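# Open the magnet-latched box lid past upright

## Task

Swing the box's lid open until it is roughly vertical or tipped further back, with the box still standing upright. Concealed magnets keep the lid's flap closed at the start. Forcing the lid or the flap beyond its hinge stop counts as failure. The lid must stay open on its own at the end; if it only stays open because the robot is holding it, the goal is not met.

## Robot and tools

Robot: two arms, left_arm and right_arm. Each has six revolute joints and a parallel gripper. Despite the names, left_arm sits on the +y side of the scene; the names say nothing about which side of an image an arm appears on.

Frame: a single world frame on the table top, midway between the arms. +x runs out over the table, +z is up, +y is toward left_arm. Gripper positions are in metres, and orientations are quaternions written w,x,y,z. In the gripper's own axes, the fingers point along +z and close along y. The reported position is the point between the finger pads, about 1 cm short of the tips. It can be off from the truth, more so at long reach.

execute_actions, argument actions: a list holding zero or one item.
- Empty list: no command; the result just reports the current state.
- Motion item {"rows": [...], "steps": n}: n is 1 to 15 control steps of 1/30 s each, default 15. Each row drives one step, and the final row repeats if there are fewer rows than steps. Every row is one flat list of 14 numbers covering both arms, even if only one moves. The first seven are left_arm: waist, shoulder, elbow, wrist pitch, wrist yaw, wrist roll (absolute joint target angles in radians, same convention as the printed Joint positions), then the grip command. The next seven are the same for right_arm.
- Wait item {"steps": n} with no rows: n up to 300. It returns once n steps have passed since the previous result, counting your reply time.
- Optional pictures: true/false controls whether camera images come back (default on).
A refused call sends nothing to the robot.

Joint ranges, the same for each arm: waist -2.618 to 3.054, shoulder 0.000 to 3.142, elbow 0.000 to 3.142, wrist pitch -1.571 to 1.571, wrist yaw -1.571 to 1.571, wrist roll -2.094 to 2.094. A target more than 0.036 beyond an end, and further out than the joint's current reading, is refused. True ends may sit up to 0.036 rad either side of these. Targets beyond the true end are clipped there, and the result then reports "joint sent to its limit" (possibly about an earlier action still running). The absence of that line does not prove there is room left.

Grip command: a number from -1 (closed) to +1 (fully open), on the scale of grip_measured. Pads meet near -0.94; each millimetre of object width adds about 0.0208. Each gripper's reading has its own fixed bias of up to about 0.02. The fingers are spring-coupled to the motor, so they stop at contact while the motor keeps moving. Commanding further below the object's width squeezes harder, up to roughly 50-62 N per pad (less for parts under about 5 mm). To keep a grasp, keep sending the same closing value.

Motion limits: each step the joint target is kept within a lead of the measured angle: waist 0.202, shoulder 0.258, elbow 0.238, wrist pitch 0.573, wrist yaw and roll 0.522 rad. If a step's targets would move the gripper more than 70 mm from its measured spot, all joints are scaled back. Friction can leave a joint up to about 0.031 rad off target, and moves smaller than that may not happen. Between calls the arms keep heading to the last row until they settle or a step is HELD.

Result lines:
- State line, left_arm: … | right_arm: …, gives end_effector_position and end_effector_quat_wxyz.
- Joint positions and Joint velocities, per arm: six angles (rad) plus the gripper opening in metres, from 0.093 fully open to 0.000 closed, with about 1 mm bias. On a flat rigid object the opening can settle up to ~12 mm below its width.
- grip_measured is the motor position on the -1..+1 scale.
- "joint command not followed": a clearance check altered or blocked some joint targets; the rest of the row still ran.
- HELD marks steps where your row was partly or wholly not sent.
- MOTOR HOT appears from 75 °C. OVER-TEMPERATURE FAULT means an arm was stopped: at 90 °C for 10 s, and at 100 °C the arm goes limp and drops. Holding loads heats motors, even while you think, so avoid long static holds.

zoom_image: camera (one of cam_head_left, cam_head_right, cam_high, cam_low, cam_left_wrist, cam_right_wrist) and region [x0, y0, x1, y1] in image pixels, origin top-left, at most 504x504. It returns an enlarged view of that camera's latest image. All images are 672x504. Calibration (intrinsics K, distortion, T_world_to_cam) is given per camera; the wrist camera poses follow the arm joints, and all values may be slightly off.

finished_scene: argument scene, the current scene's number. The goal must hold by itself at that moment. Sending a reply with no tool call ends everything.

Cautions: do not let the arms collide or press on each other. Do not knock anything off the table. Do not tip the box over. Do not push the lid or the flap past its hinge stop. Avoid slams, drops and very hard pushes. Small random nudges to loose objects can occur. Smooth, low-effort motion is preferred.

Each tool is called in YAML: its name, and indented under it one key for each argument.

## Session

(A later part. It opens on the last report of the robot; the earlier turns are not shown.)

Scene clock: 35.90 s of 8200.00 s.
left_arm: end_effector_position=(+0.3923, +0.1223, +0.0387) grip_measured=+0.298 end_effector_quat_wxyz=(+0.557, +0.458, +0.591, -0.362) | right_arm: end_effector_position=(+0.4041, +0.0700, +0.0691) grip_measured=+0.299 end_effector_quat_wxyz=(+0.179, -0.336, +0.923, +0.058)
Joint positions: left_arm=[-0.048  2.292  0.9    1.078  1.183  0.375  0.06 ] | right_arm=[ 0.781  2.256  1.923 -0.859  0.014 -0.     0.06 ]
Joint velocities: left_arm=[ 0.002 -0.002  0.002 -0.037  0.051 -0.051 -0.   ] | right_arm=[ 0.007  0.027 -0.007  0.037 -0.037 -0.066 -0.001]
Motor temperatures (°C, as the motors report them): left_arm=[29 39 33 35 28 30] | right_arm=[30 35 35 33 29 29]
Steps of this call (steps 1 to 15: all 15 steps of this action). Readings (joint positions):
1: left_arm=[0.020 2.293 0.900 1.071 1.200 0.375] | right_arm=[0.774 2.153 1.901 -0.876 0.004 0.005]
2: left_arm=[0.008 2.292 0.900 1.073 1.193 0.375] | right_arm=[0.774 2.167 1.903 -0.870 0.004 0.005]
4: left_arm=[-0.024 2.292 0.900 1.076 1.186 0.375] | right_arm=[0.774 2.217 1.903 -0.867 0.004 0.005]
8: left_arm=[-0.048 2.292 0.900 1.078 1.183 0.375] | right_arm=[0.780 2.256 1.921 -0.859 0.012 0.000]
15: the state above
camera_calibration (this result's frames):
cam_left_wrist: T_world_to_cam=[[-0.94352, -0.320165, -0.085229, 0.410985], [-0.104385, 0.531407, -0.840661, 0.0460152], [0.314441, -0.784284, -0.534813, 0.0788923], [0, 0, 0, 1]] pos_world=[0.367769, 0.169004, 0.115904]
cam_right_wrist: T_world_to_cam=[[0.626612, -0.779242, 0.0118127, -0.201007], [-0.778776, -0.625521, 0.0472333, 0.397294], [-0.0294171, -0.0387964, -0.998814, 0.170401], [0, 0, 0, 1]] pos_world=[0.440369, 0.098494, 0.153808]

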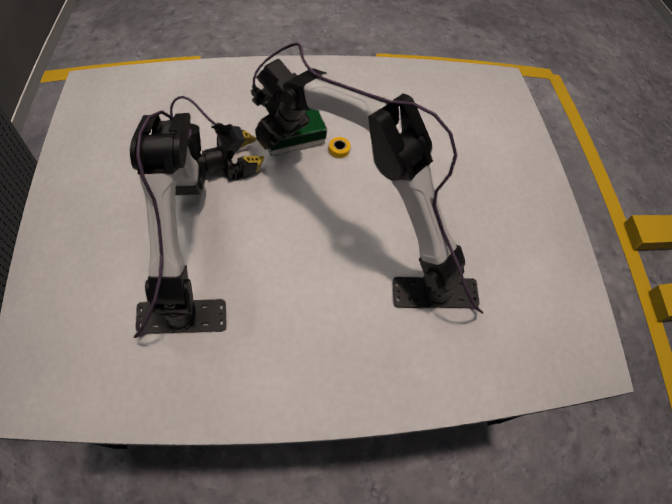

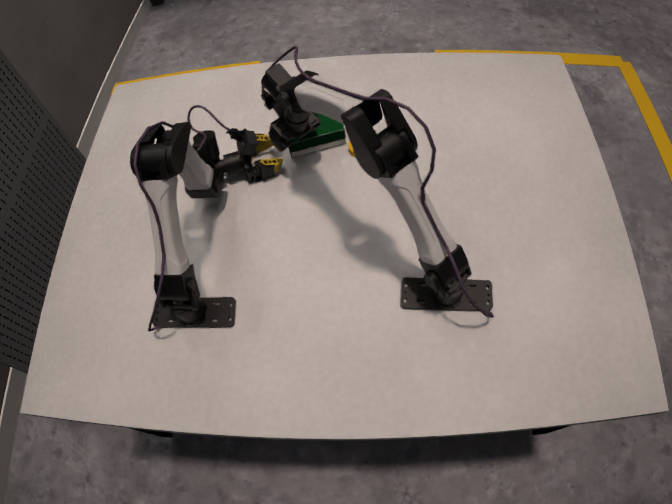

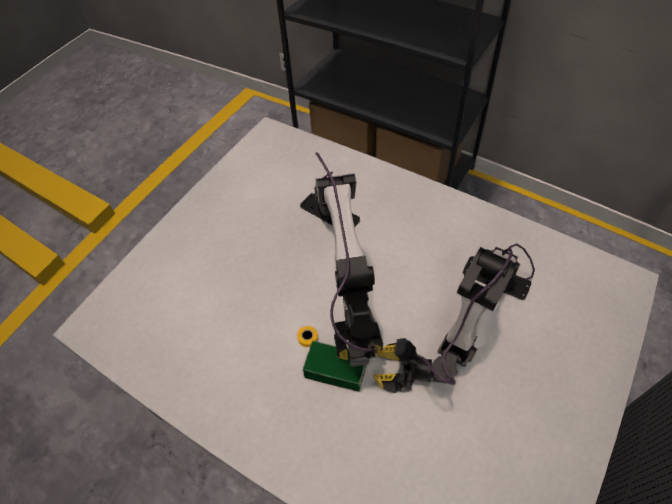

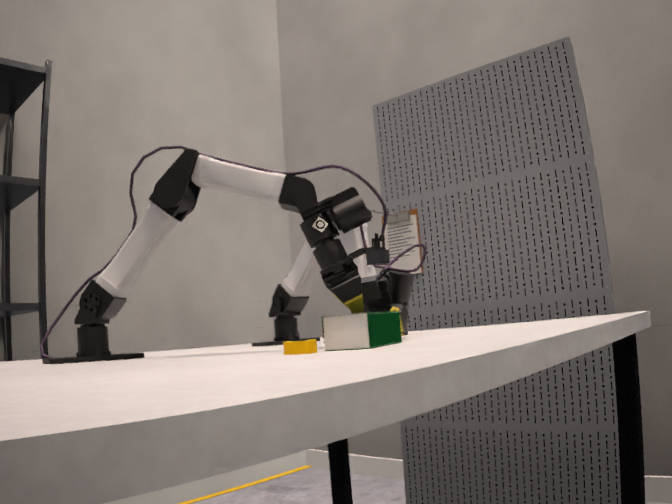

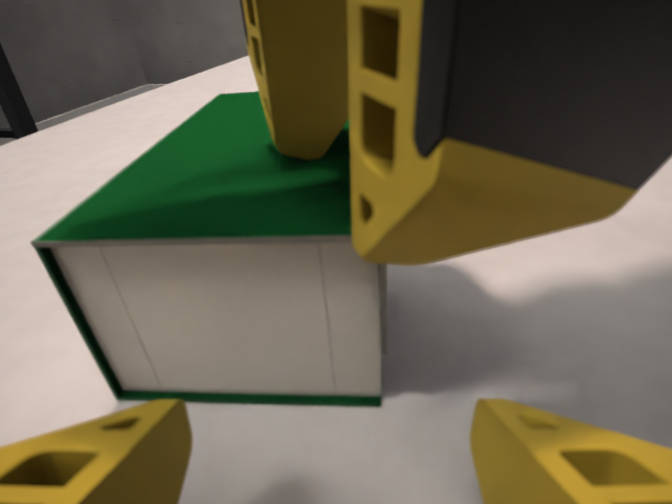

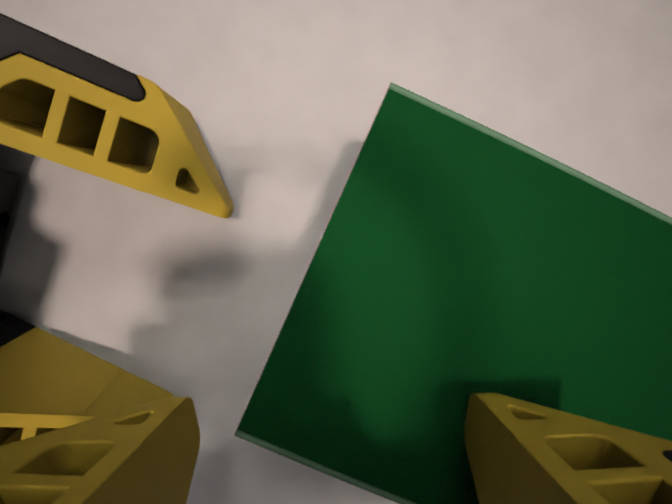

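Box moved. Re-place right further.

execute_actions:
  actions:
    - {"rows":[[-0.05,2.3,0.87,1.05,1.15,0.4,0.3,0.765,2.15,1.885,-0.9,0,0,0.3]],"steps":10}
  pictures: false

execute_actions:
  actions:
    - {"rows":[[-0.05,2.3,0.87,1.05,1.15,0.4,0.3,0.68,2.15,1.885,-0.78,0,0,0.3]],"steps":12}
  pictures: false

execute_actions:
  actions:
    - {"rows":[[-0.05,2.3,0.87,1.05,1.15,0.4,0.3,0.68,2.4,1.885,-0.78,0,0,0.3]]}
  pictures: false

execute_actions:
  actions:
    - {"rows":[[-0.16,2.3,0.87,1.05,1.15,0.4,0.3,0.68,2.4,1.885,-0.78,0,0,0.3]]}

Scene clock: 39.77 s of 8200.00 s.
left_arm: end_effector_position=(+0.3923, +0.1223, +0.0387) grip_measured=+0.298 end_effector_quat_wxyz=(+0.557, +0.458, +0.591, -0.362) | right_arm: end_effector_position=(+0.4008, +0.0639, +0.1195) grip_measured=+0.299 end_effector_quat_wxyz=(+0.214, -0.331, +0.916, +0.072)
Joint positions: left_arm=[-0.048  2.292  0.9    1.078  1.183  0.375  0.06 ] | right_arm=[ 0.775  2.14   1.905 -0.879  0.01  -0.001  0.06 ]
Joint velocities: left_arm=[ 0.017  0.002  0.002  0.037 -0.066  0.037 -0.001] | right_arm=[-0.002 -0.012  0.007 -0.022 -0.037 -0.007  0.   ]
Motor temperatures (°C, as the motors report them): left_arm=[29 40 33 35 28 30] | right_arm=[30 35 35 33 29 29]
Steps of this call (steps 1 to 15: the robot went on to your last target; steps 16 to 106: nothing new was sent; steps 107 to 116: all 10 steps of this action). Readings (joint positions):
107: left_arm=[-0.048 2.292 0.900 1.078 1.183 0.375] | right_arm=[0.781 2.240 1.919 -0.858 0.013 -0.001]
108: left_arm=[-0.048 2.292 0.900 1.078 1.183 0.375] | right_arm=[0.780 2.223 1.909 -0.865 0.012 -0.001]
110: left_arm=[-0.048 2.292 0.900 1.078 1.183 0.375] | right_arm=[0.778 2.187 1.905 -0.879 0.011 -0.001]
114: left_arm=[-0.048 2.292 0.900 1.078 1.183 0.375] | right_arm=[0.775 2.142 1.905 -0.879 0.011 -0.001]
116: the state above

Scene clock: 40.17 s of 8200.00 s.
left_arm: end_effector_position=(+0.3923, +0.1223, +0.0387) grip_measured=+0.298 end_effector_quat_wxyz=(+0.557, +0.458, +0.591, -0.362) | right_arm: end_effector_position=(+0.4481, +0.0314, +0.1296) grip_measured=+0.299 end_effector_quat_wxyz=(+0.257, -0.280, +0.922, +0.076)
Joint positions: left_arm=[-0.048  2.292  0.9    1.078  1.183  0.375  0.06 ] | right_arm=[ 0.67   2.14   1.905 -0.792  0.003 -0.001  0.06 ]
Joint velocities: left_arm=[-0.007  0.017 -0.002  0.007  0.007 -0.037 -0.   ] | right_arm=[ 0.012  0.002  0.012  0.051 -0.037 -0.022 -0.002]
Motor temperatures (°C, as the motors report them): left_arm=[29 40 33 35 28 30] | right_arm=[30 35 35 33 29 29]
Steps of this call (steps 1 to 12: all 12 steps of this action). Readings (joint positions):
1: left_arm=[-0.048 2.292 0.900 1.078 1.183 0.375] | right_arm=[0.768 2.140 1.905 -0.873 0.005 -0.001]
2: left_arm=[-0.048 2.292 0.900 1.078 1.183 0.375] | right_arm=[0.756 2.140 1.905 -0.859 0.001 -0.001]
4: left_arm=[-0.048 2.292 0.900 1.078 1.183 0.375] | right_arm=[0.720 2.140 1.905 -0.829 -0.000 -0.001]
8: left_arm=[-0.048 2.292 0.900 1.078 1.183 0.375] | right_arm=[0.669 2.140 1.905 -0.801 0.003 -0.001]
12: the state above

Scene clock: 40.67 s of 8200.00 s.
left_arm: end_effector_position=(+0.3923, +0.1223, +0.0387) grip_measured=+0.298 end_effector_quat_wxyz=(+0.557, +0.458, +0.591, -0.362) | right_arm: end_effector_position=(+0.4600, +0.0396, +0.0706) grip_measured=+0.299 end_effector_quat_wxyz=(+0.229, -0.282, +0.929, +0.068)
Joint positions: left_arm=[-0.048  2.292  0.9    1.078  1.183  0.375  0.06 ] | right_arm=[ 0.67   2.278  1.923 -0.734  0.003 -0.     0.06 ]
Joint velocities: left_arm=[-0.012 -0.007 -0.017  0.007 -0.095 -0.037 -0.   ] | right_arm=[ 0.007  0.012  0.007  0.066 -0.022  0.007  0.001]
Motor temperatures (°C, as the motors report them): left_arm=[29 40 33 35 28 30] | right_arm=[30 35 35 33 29 29]
Steps of this call (steps 1 to 15: all 15 steps of this action). Readings (joint positions):
1: left_arm=[-0.048 2.292 0.900 1.078 1.183 0.375] | right_arm=[0.670 2.150 1.906 -0.789 0.003 -0.001]
2: left_arm=[-0.048 2.292 0.900 1.078 1.183 0.375] | right_arm=[0.670 2.163 1.907 -0.779 0.003 -0.001]
4: left_arm=[-0.048 2.292 0.900 1.078 1.183 0.375] | right_arm=[0.670 2.210 1.907 -0.767 0.003 -0.001]
8: left_arm=[-0.048 2.292 0.900 1.078 1.183 0.375] | right_arm=[0.670 2.262 1.922 -0.751 0.003 -0.000]
15: the state above

Scene clock: 41.17 s of 8200.00 s.
left_arm: end_effector_position=(+0.3762, +0.0820, +0.0388) grip_measured=+0.298 end_effector_quat_wxyz=(+0.542, +0.484, +0.570, -0.382) | right_arm: end_effector_position=(+0.4623, +0.0389, +0.0714) grip_measured=+0.299 end_effector_quat_wxyz=(+0.233, -0.280, +0.929, +0.066)
Joint positions: left_arm=[-0.147  2.292  0.9    1.085  1.166  0.373  0.06 ] | right_arm=[ 0.669  2.278  1.923 -0.726  0.01  -0.     0.06 ]
Joint velocities: left_arm=[-0.007 -0.002  0.007 -0.007 -0.037 -0.051  0.   ] | right_arm=[-0.002  0.017 -0.007  0.022 -0.022 -0.007 -0.   ]
Motor temperatures (°C, as the motors report them): left_arm=[29 40 33 35 28 30] | right_arm=[30 35 35 33 29 29]
Steps of this call (steps 1 to 15: all 15 steps of this action). Readings (joint positions):
1: left_arm=[-0.058 2.292 0.900 1.079 1.180 0.375] | right_arm=[0.670 2.278 1.923 -0.734 0.003 -0.000]
2: left_arm=[-0.077 2.292 0.900 1.081 1.175 0.375] | right_arm=[0.670 2.278 1.923 -0.734 0.003 -0.000]
4: left_arm=[-0.127 2.292 0.900 1.083 1.174 0.375] | right_arm=[0.670 2.278 1.923 -0.734 0.003 -0.000]
8: left_arm=[-0.147 2.292 0.900 1.085 1.166 0.373] | right_arm=[0.669 2.278 1.923 -0.726 0.010 -0.000]
15: the state above
camera_calibration (this result's frames):
cam_left_wrist: T_world_to_cam=[[-0.96629, -0.240479, -0.0919449, 0.385206], [-0.0549264, 0.541462, -0.838929, 0.0463182], [0.251529, -0.805599, -0.536417, 0.0779274], [0, 0, 0, 1]] pos_world=[0.355164, 0.130333, 0.116077]
cam_right_wrist: T_world_to_cam=[[0.536212, -0.844066, 0.0053119, -0.21697], [-0.842188, -0.535419, -0.0636006, 0.456832], [0.0565272, 0.0296298, -0.997961, 0.130772], [0, 0, 0, 1]] pos_world=[0.493688, 0.0575844, 0.160713]

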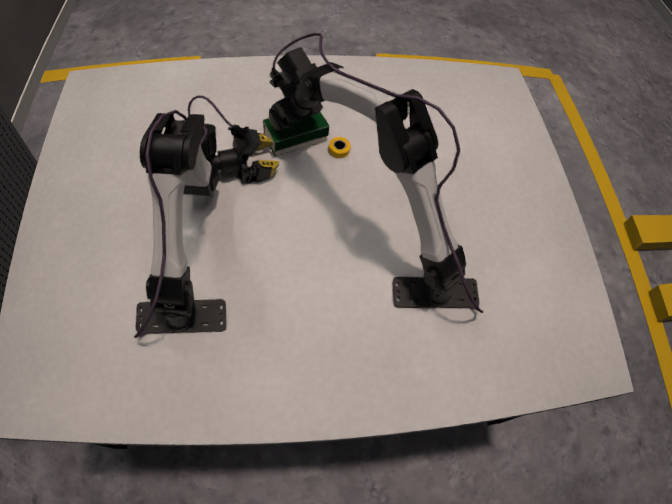

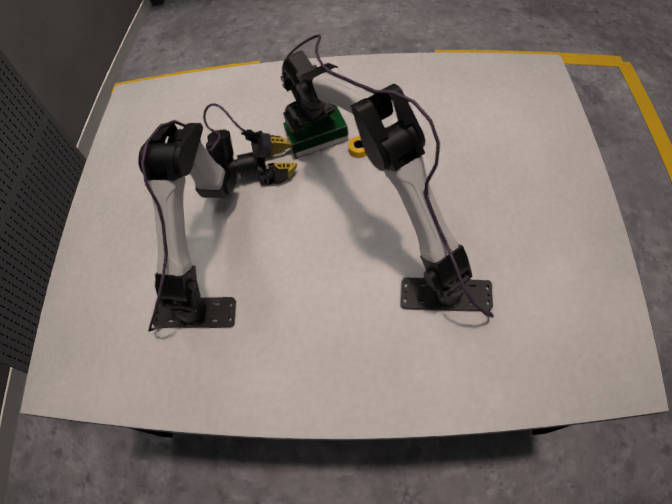

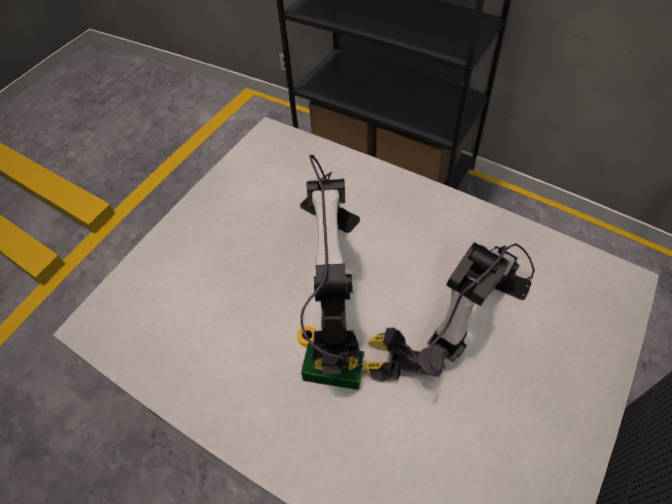

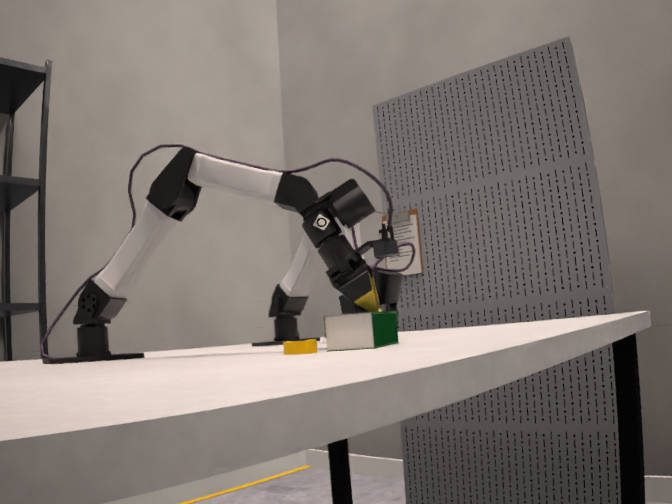

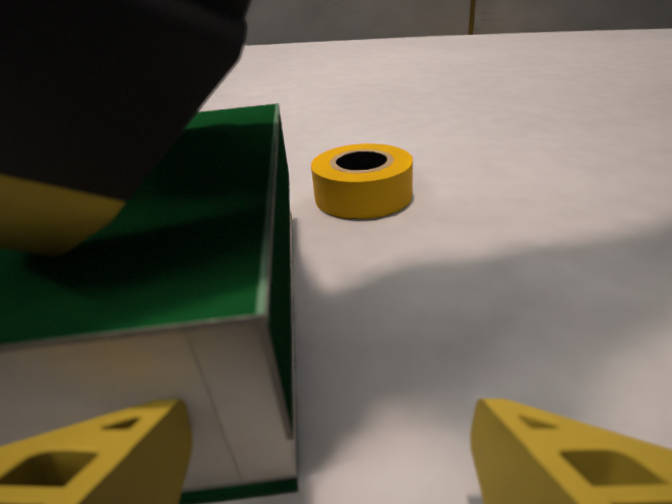

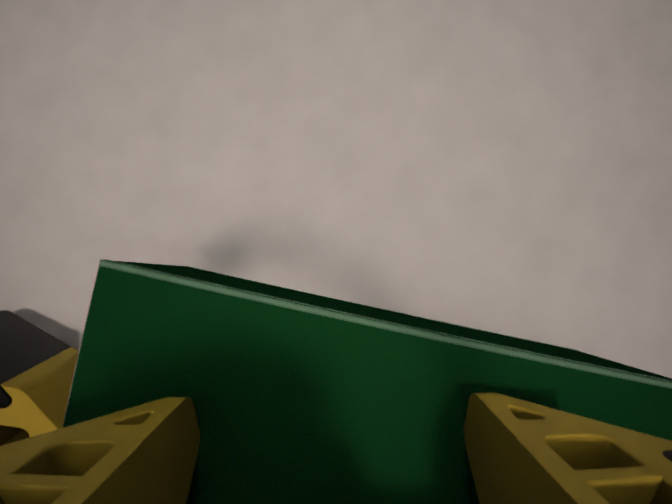

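Close the fingers to drag the flap.

execute_actions:
  actions:
    - {"rows":[[-0.18,2.3,0.87,1.05,1.15,0.4,-0.8,0.68,2.4,1.885,-0.78,0,0,0.3]]}

Scene clock: 43.23 s of 8200.00 s.
left_arm: end_effector_position=(+0.3742, +0.0754, +0.0374) grip_measured=-0.798 end_effector_quat_wxyz=(+0.542, +0.490, +0.568, -0.379) | right_arm: end_effector_position=(+0.4623, +0.0390, +0.0714) grip_measured=+0.299 end_effector_quat_wxyz=(+0.233, -0.280, +0.929, +0.066)
Joint positions: left_arm=[-0.165  2.292  0.898  1.083  1.15   0.388  0.007] | right_arm=[ 0.669  2.278  1.923 -0.726  0.01  -0.     0.06 ]
Joint velocities: left_arm=[-0.002 -0.012 -0.007 -0.007  0.066  0.022  0.   ] | right_arm=[ 0.012  0.007 -0.007 -0.007  0.007 -0.037 -0.   ]
Motor temperatures (°C, as the motors report them): left_arm=[29 40 33 35 28 30] | right_arm=[30 35 35 33 29 29]
Steps of this call (steps 1 to 15: the robot went on to your last target; steps 16 to 47: nothing new was sent; steps 48 to 62: all 15 steps of this action). Readings (joint positions):
48: left_arm=[-0.148 2.292 0.900 1.085 1.166 0.373] | right_arm=[0.669 2.278 1.923 -0.726 0.010 -0.000]
49: left_arm=[-0.151 2.292 0.900 1.085 1.164 0.374] | right_arm=[0.669 2.278 1.923 -0.726 0.010 -0.000]
51: left_arm=[-0.156 2.292 0.898 1.084 1.153 0.380] | right_arm=[0.669 2.278 1.923 -0.726 0.010 -0.000]
55: left_arm=[-0.165 2.292 0.898 1.083 1.150 0.386] | right_arm=[0.669 2.278 1.923 -0.726 0.010 -0.000]
62: the state above
camera_calibration (this result's frames):
cam_left_wrist: T_world_to_cam=[[-0.966368, -0.234945, -0.104564, 0.381683], [-0.0432148, 0.549186, -0.834582, 0.043468], [0.253506, -0.801994, -0.540869, 0.0714859], [0, 0, 0, 1]] pos_world=[0.352602, 0.123134, 0.114852]
cam_right_wrist: T_world_to_cam=[[0.536365, -0.843972, 0.00497534, -0.216956], [-0.842104, -0.535553, -0.0635931, 0.456796], [0.0563354, 0.0299194, -0.997964, 0.13085], [0, 0, 0, 1]] pos_world=[0.493666, 0.0576186, 0.160712]

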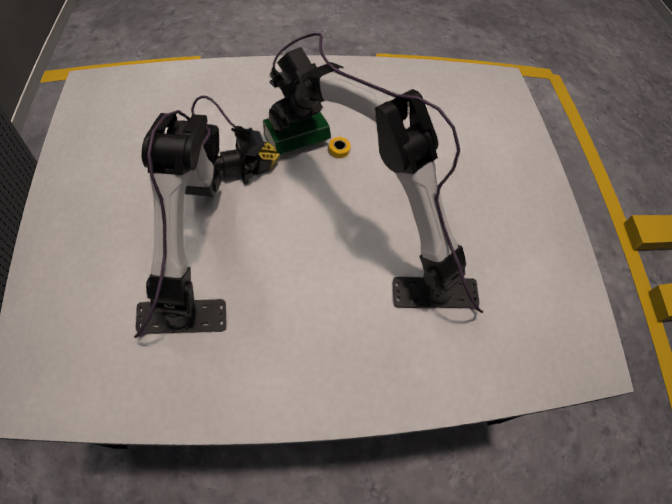

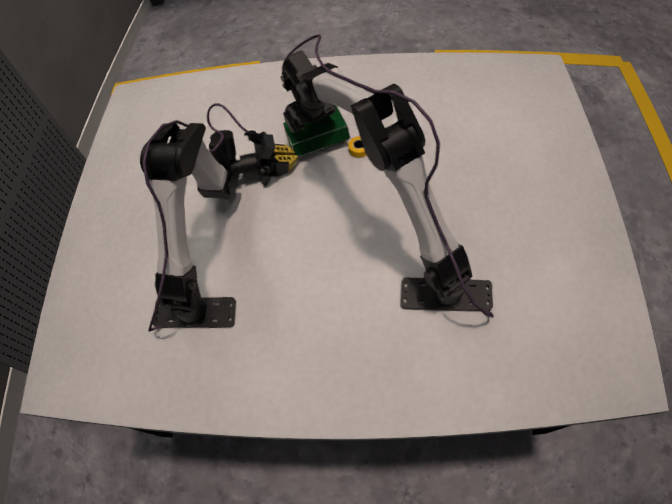

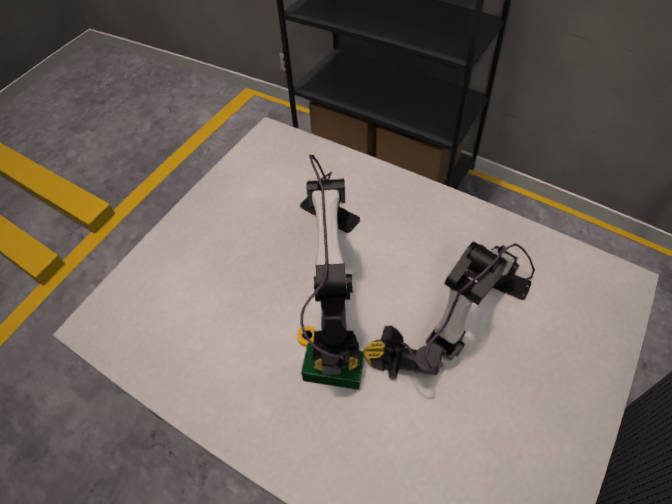

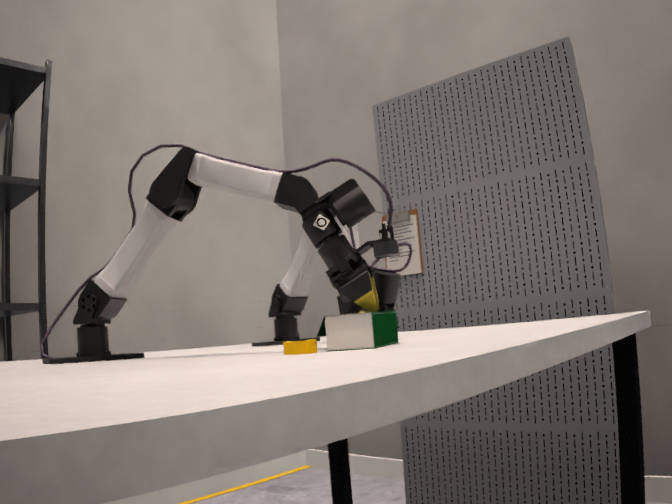

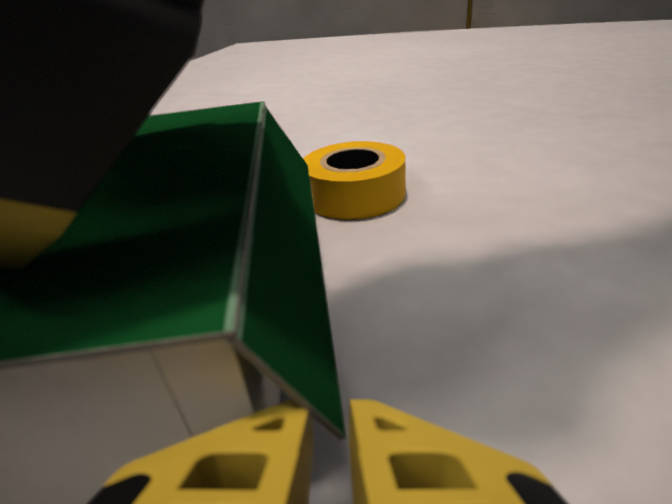

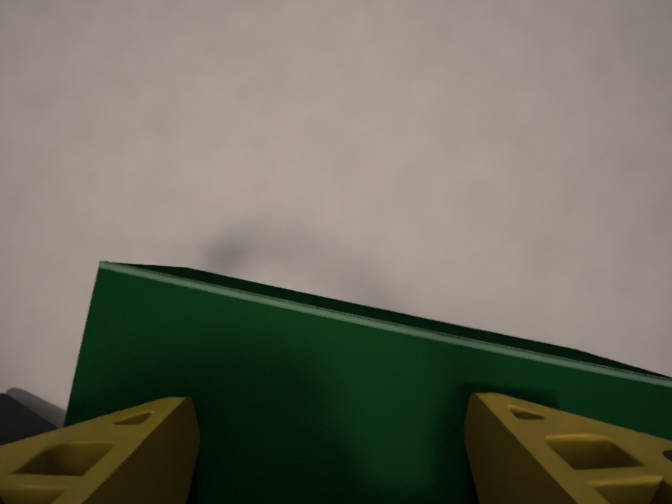

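Open. Slide in with roll.

execute_actions:
  actions:
    - {"rows":[[-0.25,2.27,0.87,1.05,1.15,-0.15,-0.7,0.68,2.4,1.885,-0.78,0,0,0.3]]}

Scene clock: 45.10 s of 8200.00 s.
left_arm: end_effector_position=(+0.3586, +0.0459, +0.0473) grip_measured=-0.702 end_effector_quat_wxyz=(+0.422, +0.364, +0.652, -0.514) | right_arm: end_effector_position=(+0.4641, +0.0399, +0.0715) grip_measured=+0.299 end_effector_quat_wxyz=(+0.237, -0.280, +0.928, +0.066)
Joint positions: left_arm=[-0.239  2.269  0.898  1.085  1.152 -0.111  0.011] | right_arm=[ 0.669  2.28   1.923 -0.717  0.011 -0.     0.06 ]
Joint velocities: left_arm=[-0.012 -0.007  0.002  0.066 -0.022 -0.081 -0.   ] | right_arm=[-0.002  0.022 -0.007  0.022 -0.051 -0.007 -0.   ]
Motor temperatures (°C, as the motors report them): left_arm=[29 41 32 35 28 30] | right_arm=[30 35 35 33 29 29]
Steps of this call (steps 1 to 15: the robot went on to your last target; steps 16 to 41: nothing new was sent; steps 42 to 56: all 15 steps of this action). Readings (joint positions):
42: left_arm=[-0.173 2.291 0.898 1.082 1.149 0.306] | right_arm=[0.669 2.278 1.923 -0.726 0.010 -0.000]
43: left_arm=[-0.187 2.289 0.898 1.078 1.146 0.215] | right_arm=[0.669 2.278 1.923 -0.726 0.010 -0.000]
45: left_arm=[-0.219 2.280 0.898 1.080 1.146 0.089] | right_arm=[0.669 2.279 1.923 -0.722 0.011 -0.000]
49: left_arm=[-0.239 2.272 0.898 1.081 1.147 -0.042] | right_arm=[0.669 2.280 1.923 -0.717 0.011 -0.000]
56: the state above
camera_calibration (this result's frames):
cam_left_wrist: T_world_to_cam=[[-0.909841, -0.20733, 0.35945, 0.317149], [-0.414944, 0.4617, -0.783999, 0.202247], [-0.00341118, -0.862466, -0.506104, 0.150374], [0, 0, 0, 1]] pos_world=[0.37299, 0.102069, 0.120667]
cam_right_wrist: T_world_to_cam=[[0.535715, -0.844376, 0.00614551, -0.216936], [-0.842013, -0.534734, -0.0712333, 0.459228], [0.063434, 0.0329862, -0.997441, 0.127343], [0, 0, 0, 1]] pos_world=[0.494814, 0.0581886, 0.161063]

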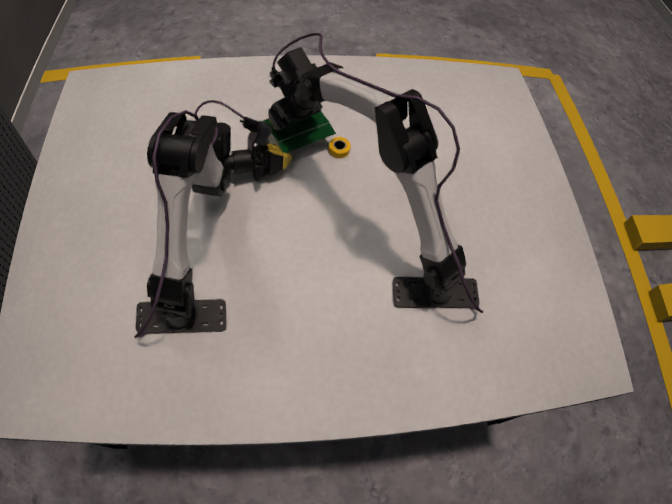

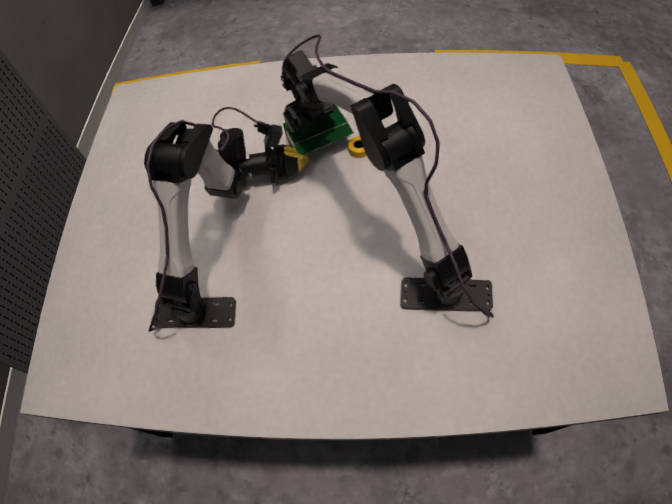

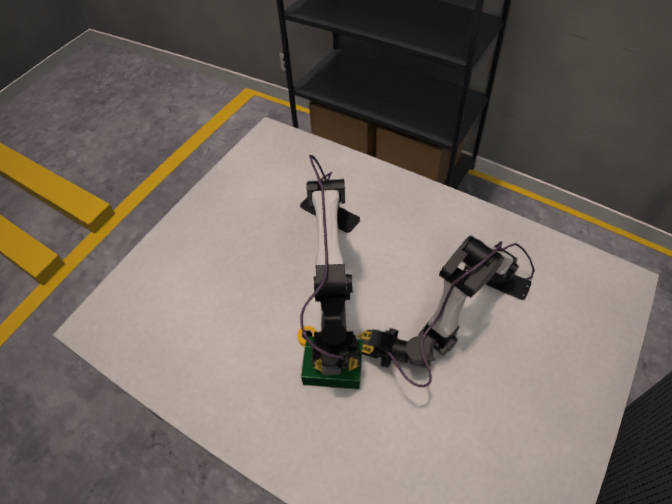

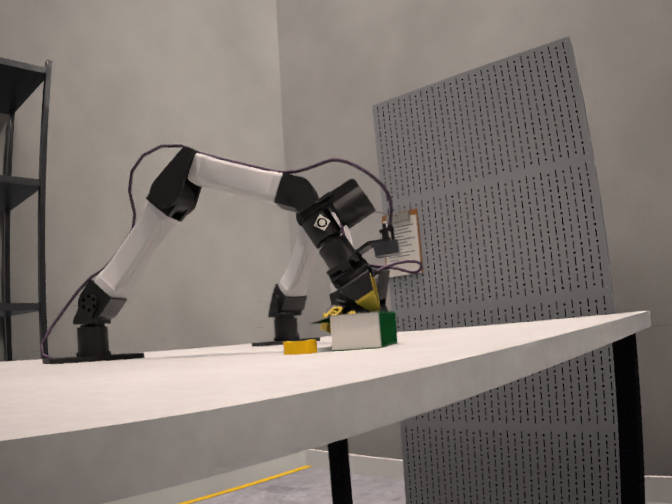

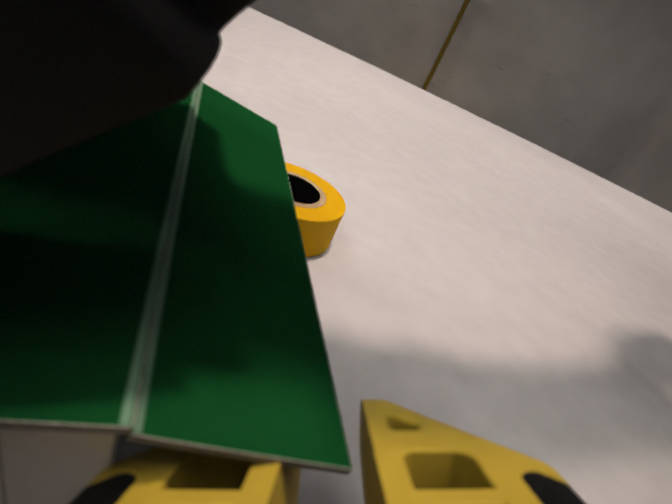

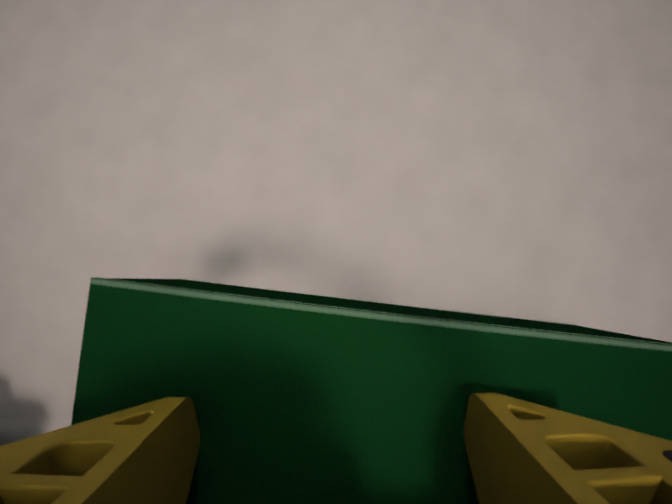

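execute_actions:
  actions:
    - {"rows":[[-0.25,2.27,0.87,1.05,1.15,-0.15,-0.7,0.68,1.9,1.885,-0.78,0,0,0.3]]}
  pictures: false

execute_actions:
  actions:
    - {"rows":[[-0.25,2.14,0.955,0.885,1.15,-0.15,-0.7,0.3,1.9,1.885,-0.78,0,0,0.3]]}
  pictures: false

execute_actions:
  actions:
    - {"rows":[[-0.21,2.23,1.3,0.63,1.15,-0.15,-0.7,0.3,1.9,1.885,-0.78,0,0,0.3]]}

Scene clock: 50.73 s of 8200.00 s.
left_arm: end_effector_position=(+0.3586, +0.0458, +0.0478) grip_measured=-0.702 end_effector_quat_wxyz=(+0.418, +0.358, +0.655, -0.519) | right_arm: end_effector_position=(+0.4334, +0.0201, +0.2835) grip_measured=+0.299 end_effector_quat_wxyz=(+0.408, -0.261, +0.867, +0.119)
Joint positions: left_arm=[-0.239  2.269  0.898  1.088  1.152 -0.133  0.011] | right_arm=[ 0.67   1.852  1.898 -0.74   0.01  -0.     0.06 ]
Joint velocities: left_arm=[-0.012  0.002  0.002 -0.051  0.037 -0.037 -0.001] | right_arm=[ 0.012  0.188 -0.012 -0.11  -0.037 -0.022 -0.   ]
Motor temperatures (°C, as the motors report them): left_arm=[29 42 32 35 28 30] | right_arm=[30 35 35 34 29 29]
Steps of this call (steps 1 to 30: the robot went on to your last target; steps 31 to 154: nothing new was sent; steps 155 to 169: all 15 steps of this action). Readings (joint positions):
155: left_arm=[-0.239 2.269 0.898 1.088 1.152 -0.129] | right_arm=[0.669 2.261 1.918 -0.716 0.012 -0.000]
156: left_arm=[-0.239 2.269 0.898 1.088 1.152 -0.130] | right_arm=[0.669 2.236 1.906 -0.730 0.011 -0.000]
158: left_arm=[-0.239 2.269 0.898 1.088 1.152 -0.131] | right_arm=[0.670 2.169 1.898 -0.753 0.011 -0.000]
162: left_arm=[-0.239 2.269 0.898 1.088 1.152 -0.132] | right_arm=[0.670 1.990 1.898 -0.756 0.011 -0.000]
169: the state above

Scene clock: 51.23 s of 8200.00 s.
left_arm: end_effector_position=(+0.3704, +0.0422, +0.0949) grip_measured=-0.702 end_effector_quat_wxyz=(+0.420, +0.359, +0.652, -0.520) | right_arm: end_effector_position=(+0.5123, -0.1674, +0.2696) grip_measured=+0.299 end_effector_quat_wxyz=(+0.407, -0.088, +0.909, +0.035)
Joint positions: left_arm=[-0.241  2.134  0.952  0.914  1.152 -0.143  0.012] | right_arm=[ 0.279  1.875  1.898 -0.753  0.013 -0.     0.06 ]
Joint velocities: left_arm=[ 0.002 -0.007 -0.002 -0.051  0.022 -0.007 -0.001] | right_arm=[ 0.203 -0.002 -0.002  0.007 -0.095 -0.007  0.   ]
Motor temperatures (°C, as the motors report them): left_arm=[29 42 32 35 28 30] | right_arm=[31 35 35 34 29 29]
Steps of this call (steps 1 to 15: all 15 steps of this action). Readings (joint positions):
1: left_arm=[-0.239 2.252 0.903 1.055 1.152 -0.133] | right_arm=[0.657 1.856 1.898 -0.743 0.001 -0.000]
2: left_arm=[-0.239 2.227 0.908 1.012 1.152 -0.135] | right_arm=[0.634 1.861 1.898 -0.745 -0.007 -0.000]
4: left_arm=[-0.240 2.176 0.926 0.971 1.152 -0.139] | right_arm=[0.556 1.868 1.898 -0.745 -0.010 -0.000]
8: left_arm=[-0.241 2.134 0.952 0.952 1.152 -0.141] | right_arm=[0.363 1.873 1.898 -0.745 -0.008 -0.000]
15: the state above

Scene clock: 51.73 s of 8200.00 s.
left_arm: end_effector_position=(+0.4434, +0.0405, +0.1326) grip_measured=-0.702 end_effector_quat_wxyz=(+0.434, +0.353, +0.652, -0.512) | right_arm: end_effector_position=(+0.5101, -0.1588, +0.2691) grip_measured=+0.299 end_effector_quat_wxyz=(+0.405, -0.096, +0.908, +0.040)
Joint positions: left_arm=[-0.212  2.215  1.303  0.666  1.154 -0.144  0.012] | right_arm=[ 0.294  1.875  1.898 -0.756  0.007 -0.     0.06 ]
Joint velocities: left_arm=[ 0.002  0.002 -0.012 -0.066  0.007  0.007 -0.   ] | right_arm=[-0.002 -0.002 -0.002  0.051  0.022 -0.022 -0.   ]
Motor temperatures (°C, as the motors report them): left_arm=[29 42 32 35 28 30] | right_arm=[31 35 35 34 29 29]
Steps of this call (steps 1 to 15: all 15 steps of this action). Readings (joint positions):
1: left_arm=[-0.239 2.145 0.988 0.868 1.165 -0.143] | right_arm=[0.285 1.875 1.898 -0.754 0.012 -0.000]
2: left_arm=[-0.237 2.174 1.063 0.814 1.168 -0.143] | right_arm=[0.290 1.875 1.898 -0.754 0.010 -0.000]
4: left_arm=[-0.228 2.218 1.211 0.742 1.160 -0.144] | right_arm=[0.294 1.875 1.898 -0.755 0.008 -0.000]
8: left_arm=[-0.212 2.215 1.302 0.709 1.154 -0.144] | right_arm=[0.294 1.875 1.898 -0.755 0.007 -0.000]
15: the state above
camera_calibration (this result's frames):
cam_left_wrist: T_world_to_cam=[[-0.905557, -0.228084, 0.357693, 0.361746], [-0.423529, 0.437791, -0.793071, 0.312796], [0.0242916, -0.869665, -0.493045, 0.17552], [0, 0, 0, 1]] pos_world=[0.455796, 0.0982121, 0.205215]
cam_right_wrist: T_world_to_cam=[[0.191551, -0.981474, -0.0042104, -0.25394], [-0.899454, -0.173824, -0.400959, 0.581137], [0.392799, 0.0805913, -0.916086, 0.145762], [0, 0, 0, 1]] pos_world=[0.514093, -0.159967, 0.365474]

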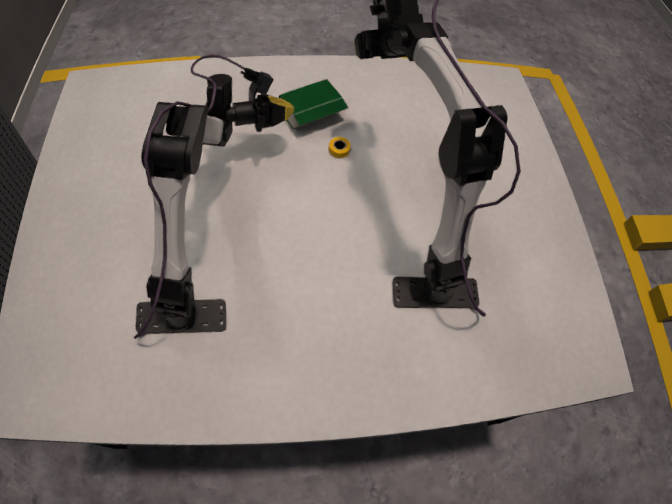

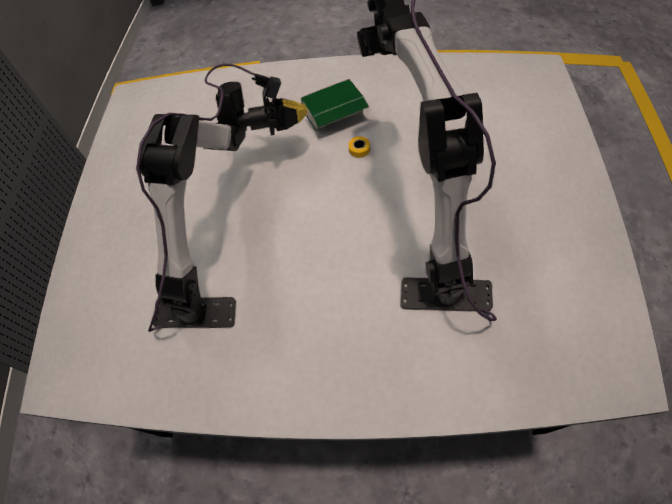

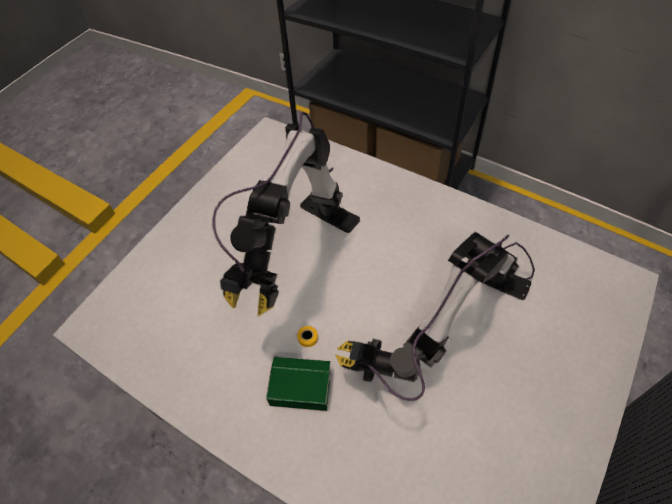

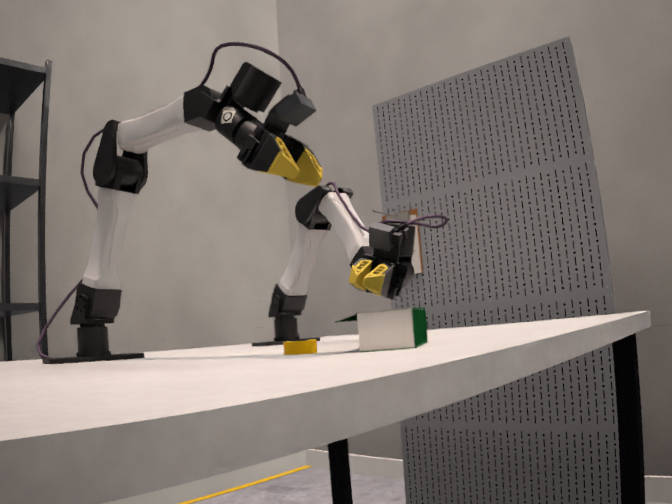

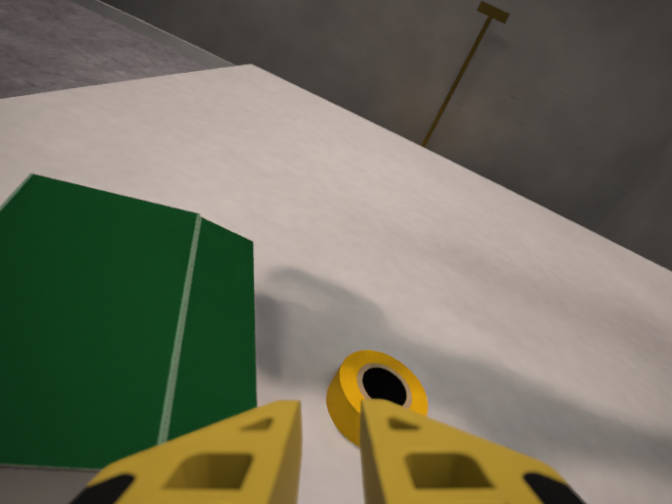

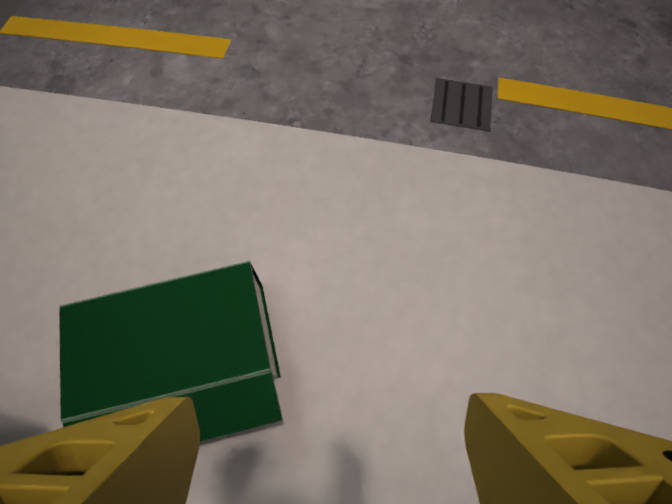

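execute_actions:
  actions:
    - {"rows":[[0.0,2.25,0.87,1.05,1.15,0.4,0.3,0.5,2.3,2.215,-0.745,0,0,0.3]]}
  pictures: false

execute_actions:
  actions:
    - {"rows":[[0.0,2.25,0.87,1.05,1.15,0.4,0.3,0.5,2.55,2.215,-0.745,0,0,0.3]]}

Scene clock: 55.73 s of 8200.00 s.
left_arm: end_effector_position=(+0.3997, +0.1474, +0.0431) grip_measured=+0.298 end_effector_quat_wxyz=(+0.558, +0.426, +0.623, -0.345) | right_arm: end_effector_position=(+0.5517, -0.0173, +0.1544) grip_measured=+0.299 end_effector_quat_wxyz=(+0.340, -0.198, +0.916, +0.073)
Joint positions: left_arm=[0.006 2.244 0.875 1.021 1.15  0.366 0.059] | right_arm=[ 0.508  2.315  2.196 -0.742  0.002 -0.     0.06 ]
Joint velocities: left_arm=[-0.022 -0.012 -0.017  0.095  0.051  0.168 -0.002] | right_arm=[-0.032  0.1   -0.002 -0.139  0.007 -0.022 -0.   ]
Motor temperatures (°C, as the motors report them): left_arm=[29 43 33 35 28 30] | right_arm=[31 36 35 34 29 29]
Steps of this call (steps 1 to 30: the robot went on to your last target; steps 31 to 105: nothing new was sent; steps 106 to 120: all 15 steps of this action). Readings (joint positions):
106: left_arm=[-0.201 2.215 1.280 0.700 1.152 -0.090] | right_arm=[0.304 1.892 1.927 -0.772 0.013 -0.000]
107: left_arm=[-0.180 2.211 1.239 0.759 1.155 -0.028] | right_arm=[0.322 1.926 1.977 -0.773 0.017 -0.000]
109: left_arm=[-0.109 2.211 1.143 0.846 1.154 0.084] | right_arm=[0.376 2.005 2.078 -0.755 0.018 -0.000]
113: left_arm=[0.016 2.222 0.918 0.958 1.150 0.259] | right_arm=[0.469 2.151 2.176 -0.719 0.011 -0.000]
120: the state above

Scene clock: 56.23 s of 8200.00 s.
left_arm: end_effector_position=(+0.4010, +0.1473, +0.0468) grip_measured=+0.298 end_effector_quat_wxyz=(+0.571, +0.439, +0.609, -0.332) | right_arm: end_effector_position=(+0.5667, -0.0104, +0.0743) grip_measured=+0.299 end_effector_quat_wxyz=(+0.301, -0.201, +0.930, +0.065)
Joint positions: left_arm=[0.005 2.244 0.875 1.049 1.15  0.393 0.059] | right_arm=[ 0.508  2.487  2.233 -0.69   0.001  0.     0.06 ]
Joint velocities: left_arm=[-0.002  0.007  0.017  0.007  0.037  0.022 -0.   ] | right_arm=[ 0.012  0.007  0.002 -0.007 -0.007 -0.007 -0.001]
Motor temperatures (°C, as the motors report them): left_arm=[29 43 33 35 28 30] | right_arm=[31 36 35 34 29 29]
Steps of this call (steps 1 to 15: all 15 steps of this action). Readings (joint positions):
1: left_arm=[0.005 2.244 0.875 1.027 1.150 0.372] | right_arm=[0.508 2.329 2.199 -0.745 0.002 -0.000]
2: left_arm=[0.005 2.244 0.875 1.032 1.150 0.376] | right_arm=[0.508 2.345 2.206 -0.736 0.002 -0.000]
4: left_arm=[0.005 2.244 0.875 1.038 1.150 0.382] | right_arm=[0.508 2.388 2.212 -0.723 0.002 -0.000]
8: left_arm=[0.005 2.244 0.875 1.045 1.150 0.389] | right_arm=[0.508 2.471 2.223 -0.714 0.002 0.000]
15: the state above
camera_calibration (this result's frames):
cam_left_wrist: T_world_to_cam=[[-0.912971, -0.39549, -0.100355, 0.427426], [-0.140364, 0.535366, -0.832875, 0.0539643], [0.38312, -0.746305, -0.544286, 0.0674095], [0, 0, 0, 1]] pos_world=[0.371976, 0.19046, 0.12453]
cam_right_wrist: T_world_to_cam=[[0.397252, -0.917695, -0.00513446, -0.235813], [-0.899814, -0.3884, -0.198695, 0.562746], [0.180347, 0.0835521, -0.980048, 0.0582719], [0, 0, 0, 1]] pos_world=[0.589535, -0.00270227, 0.167713]

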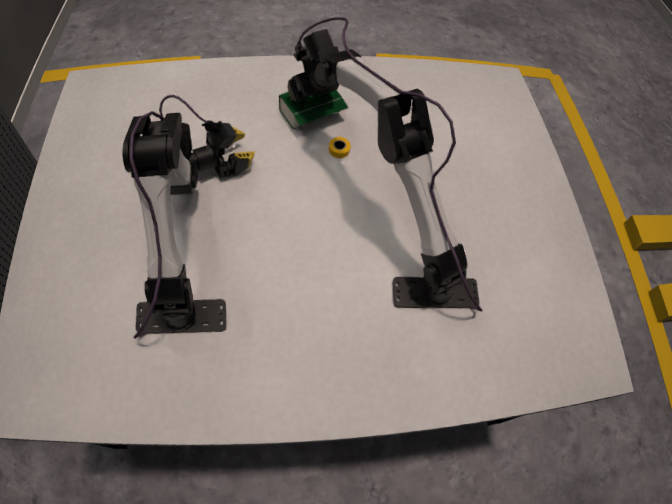

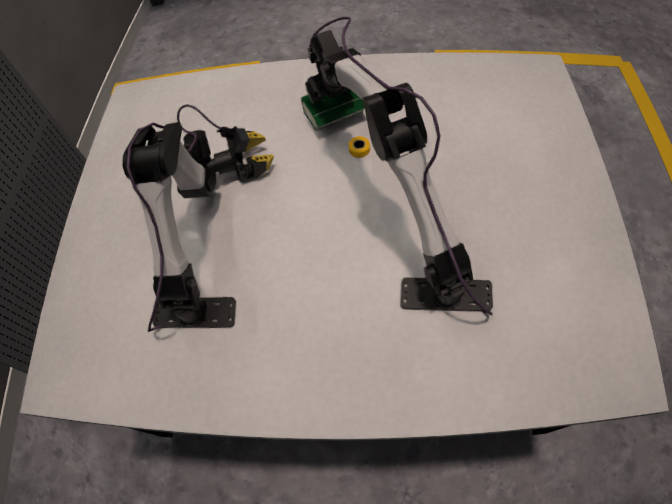

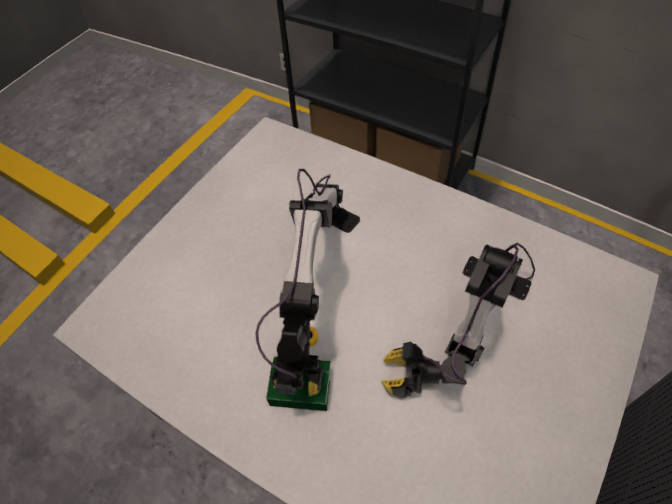

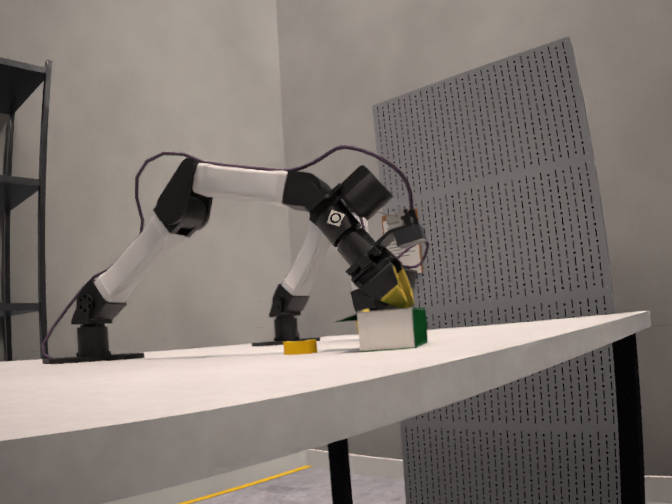

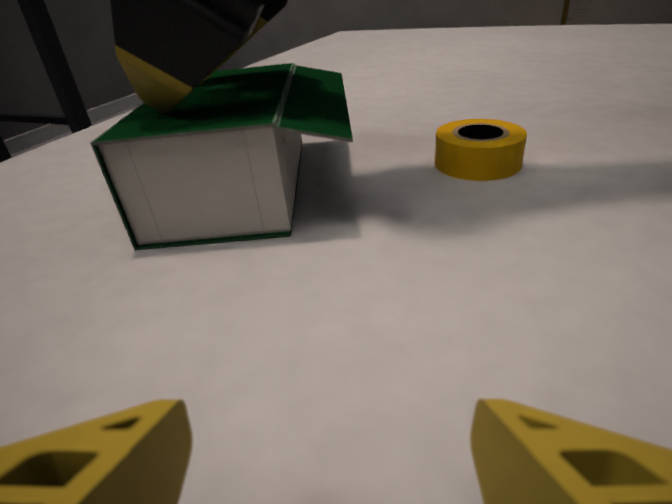

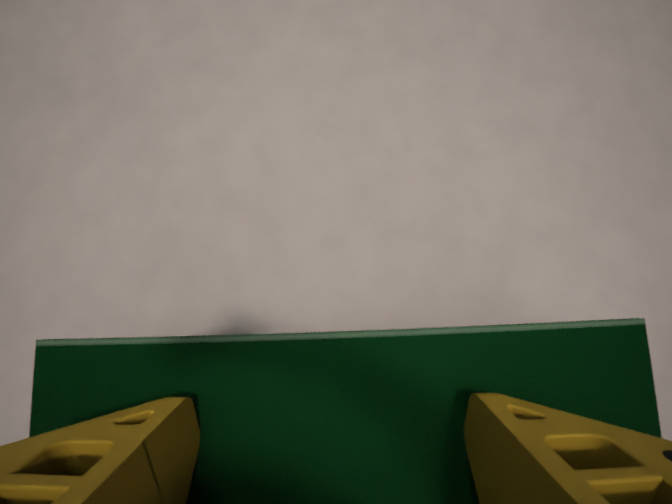

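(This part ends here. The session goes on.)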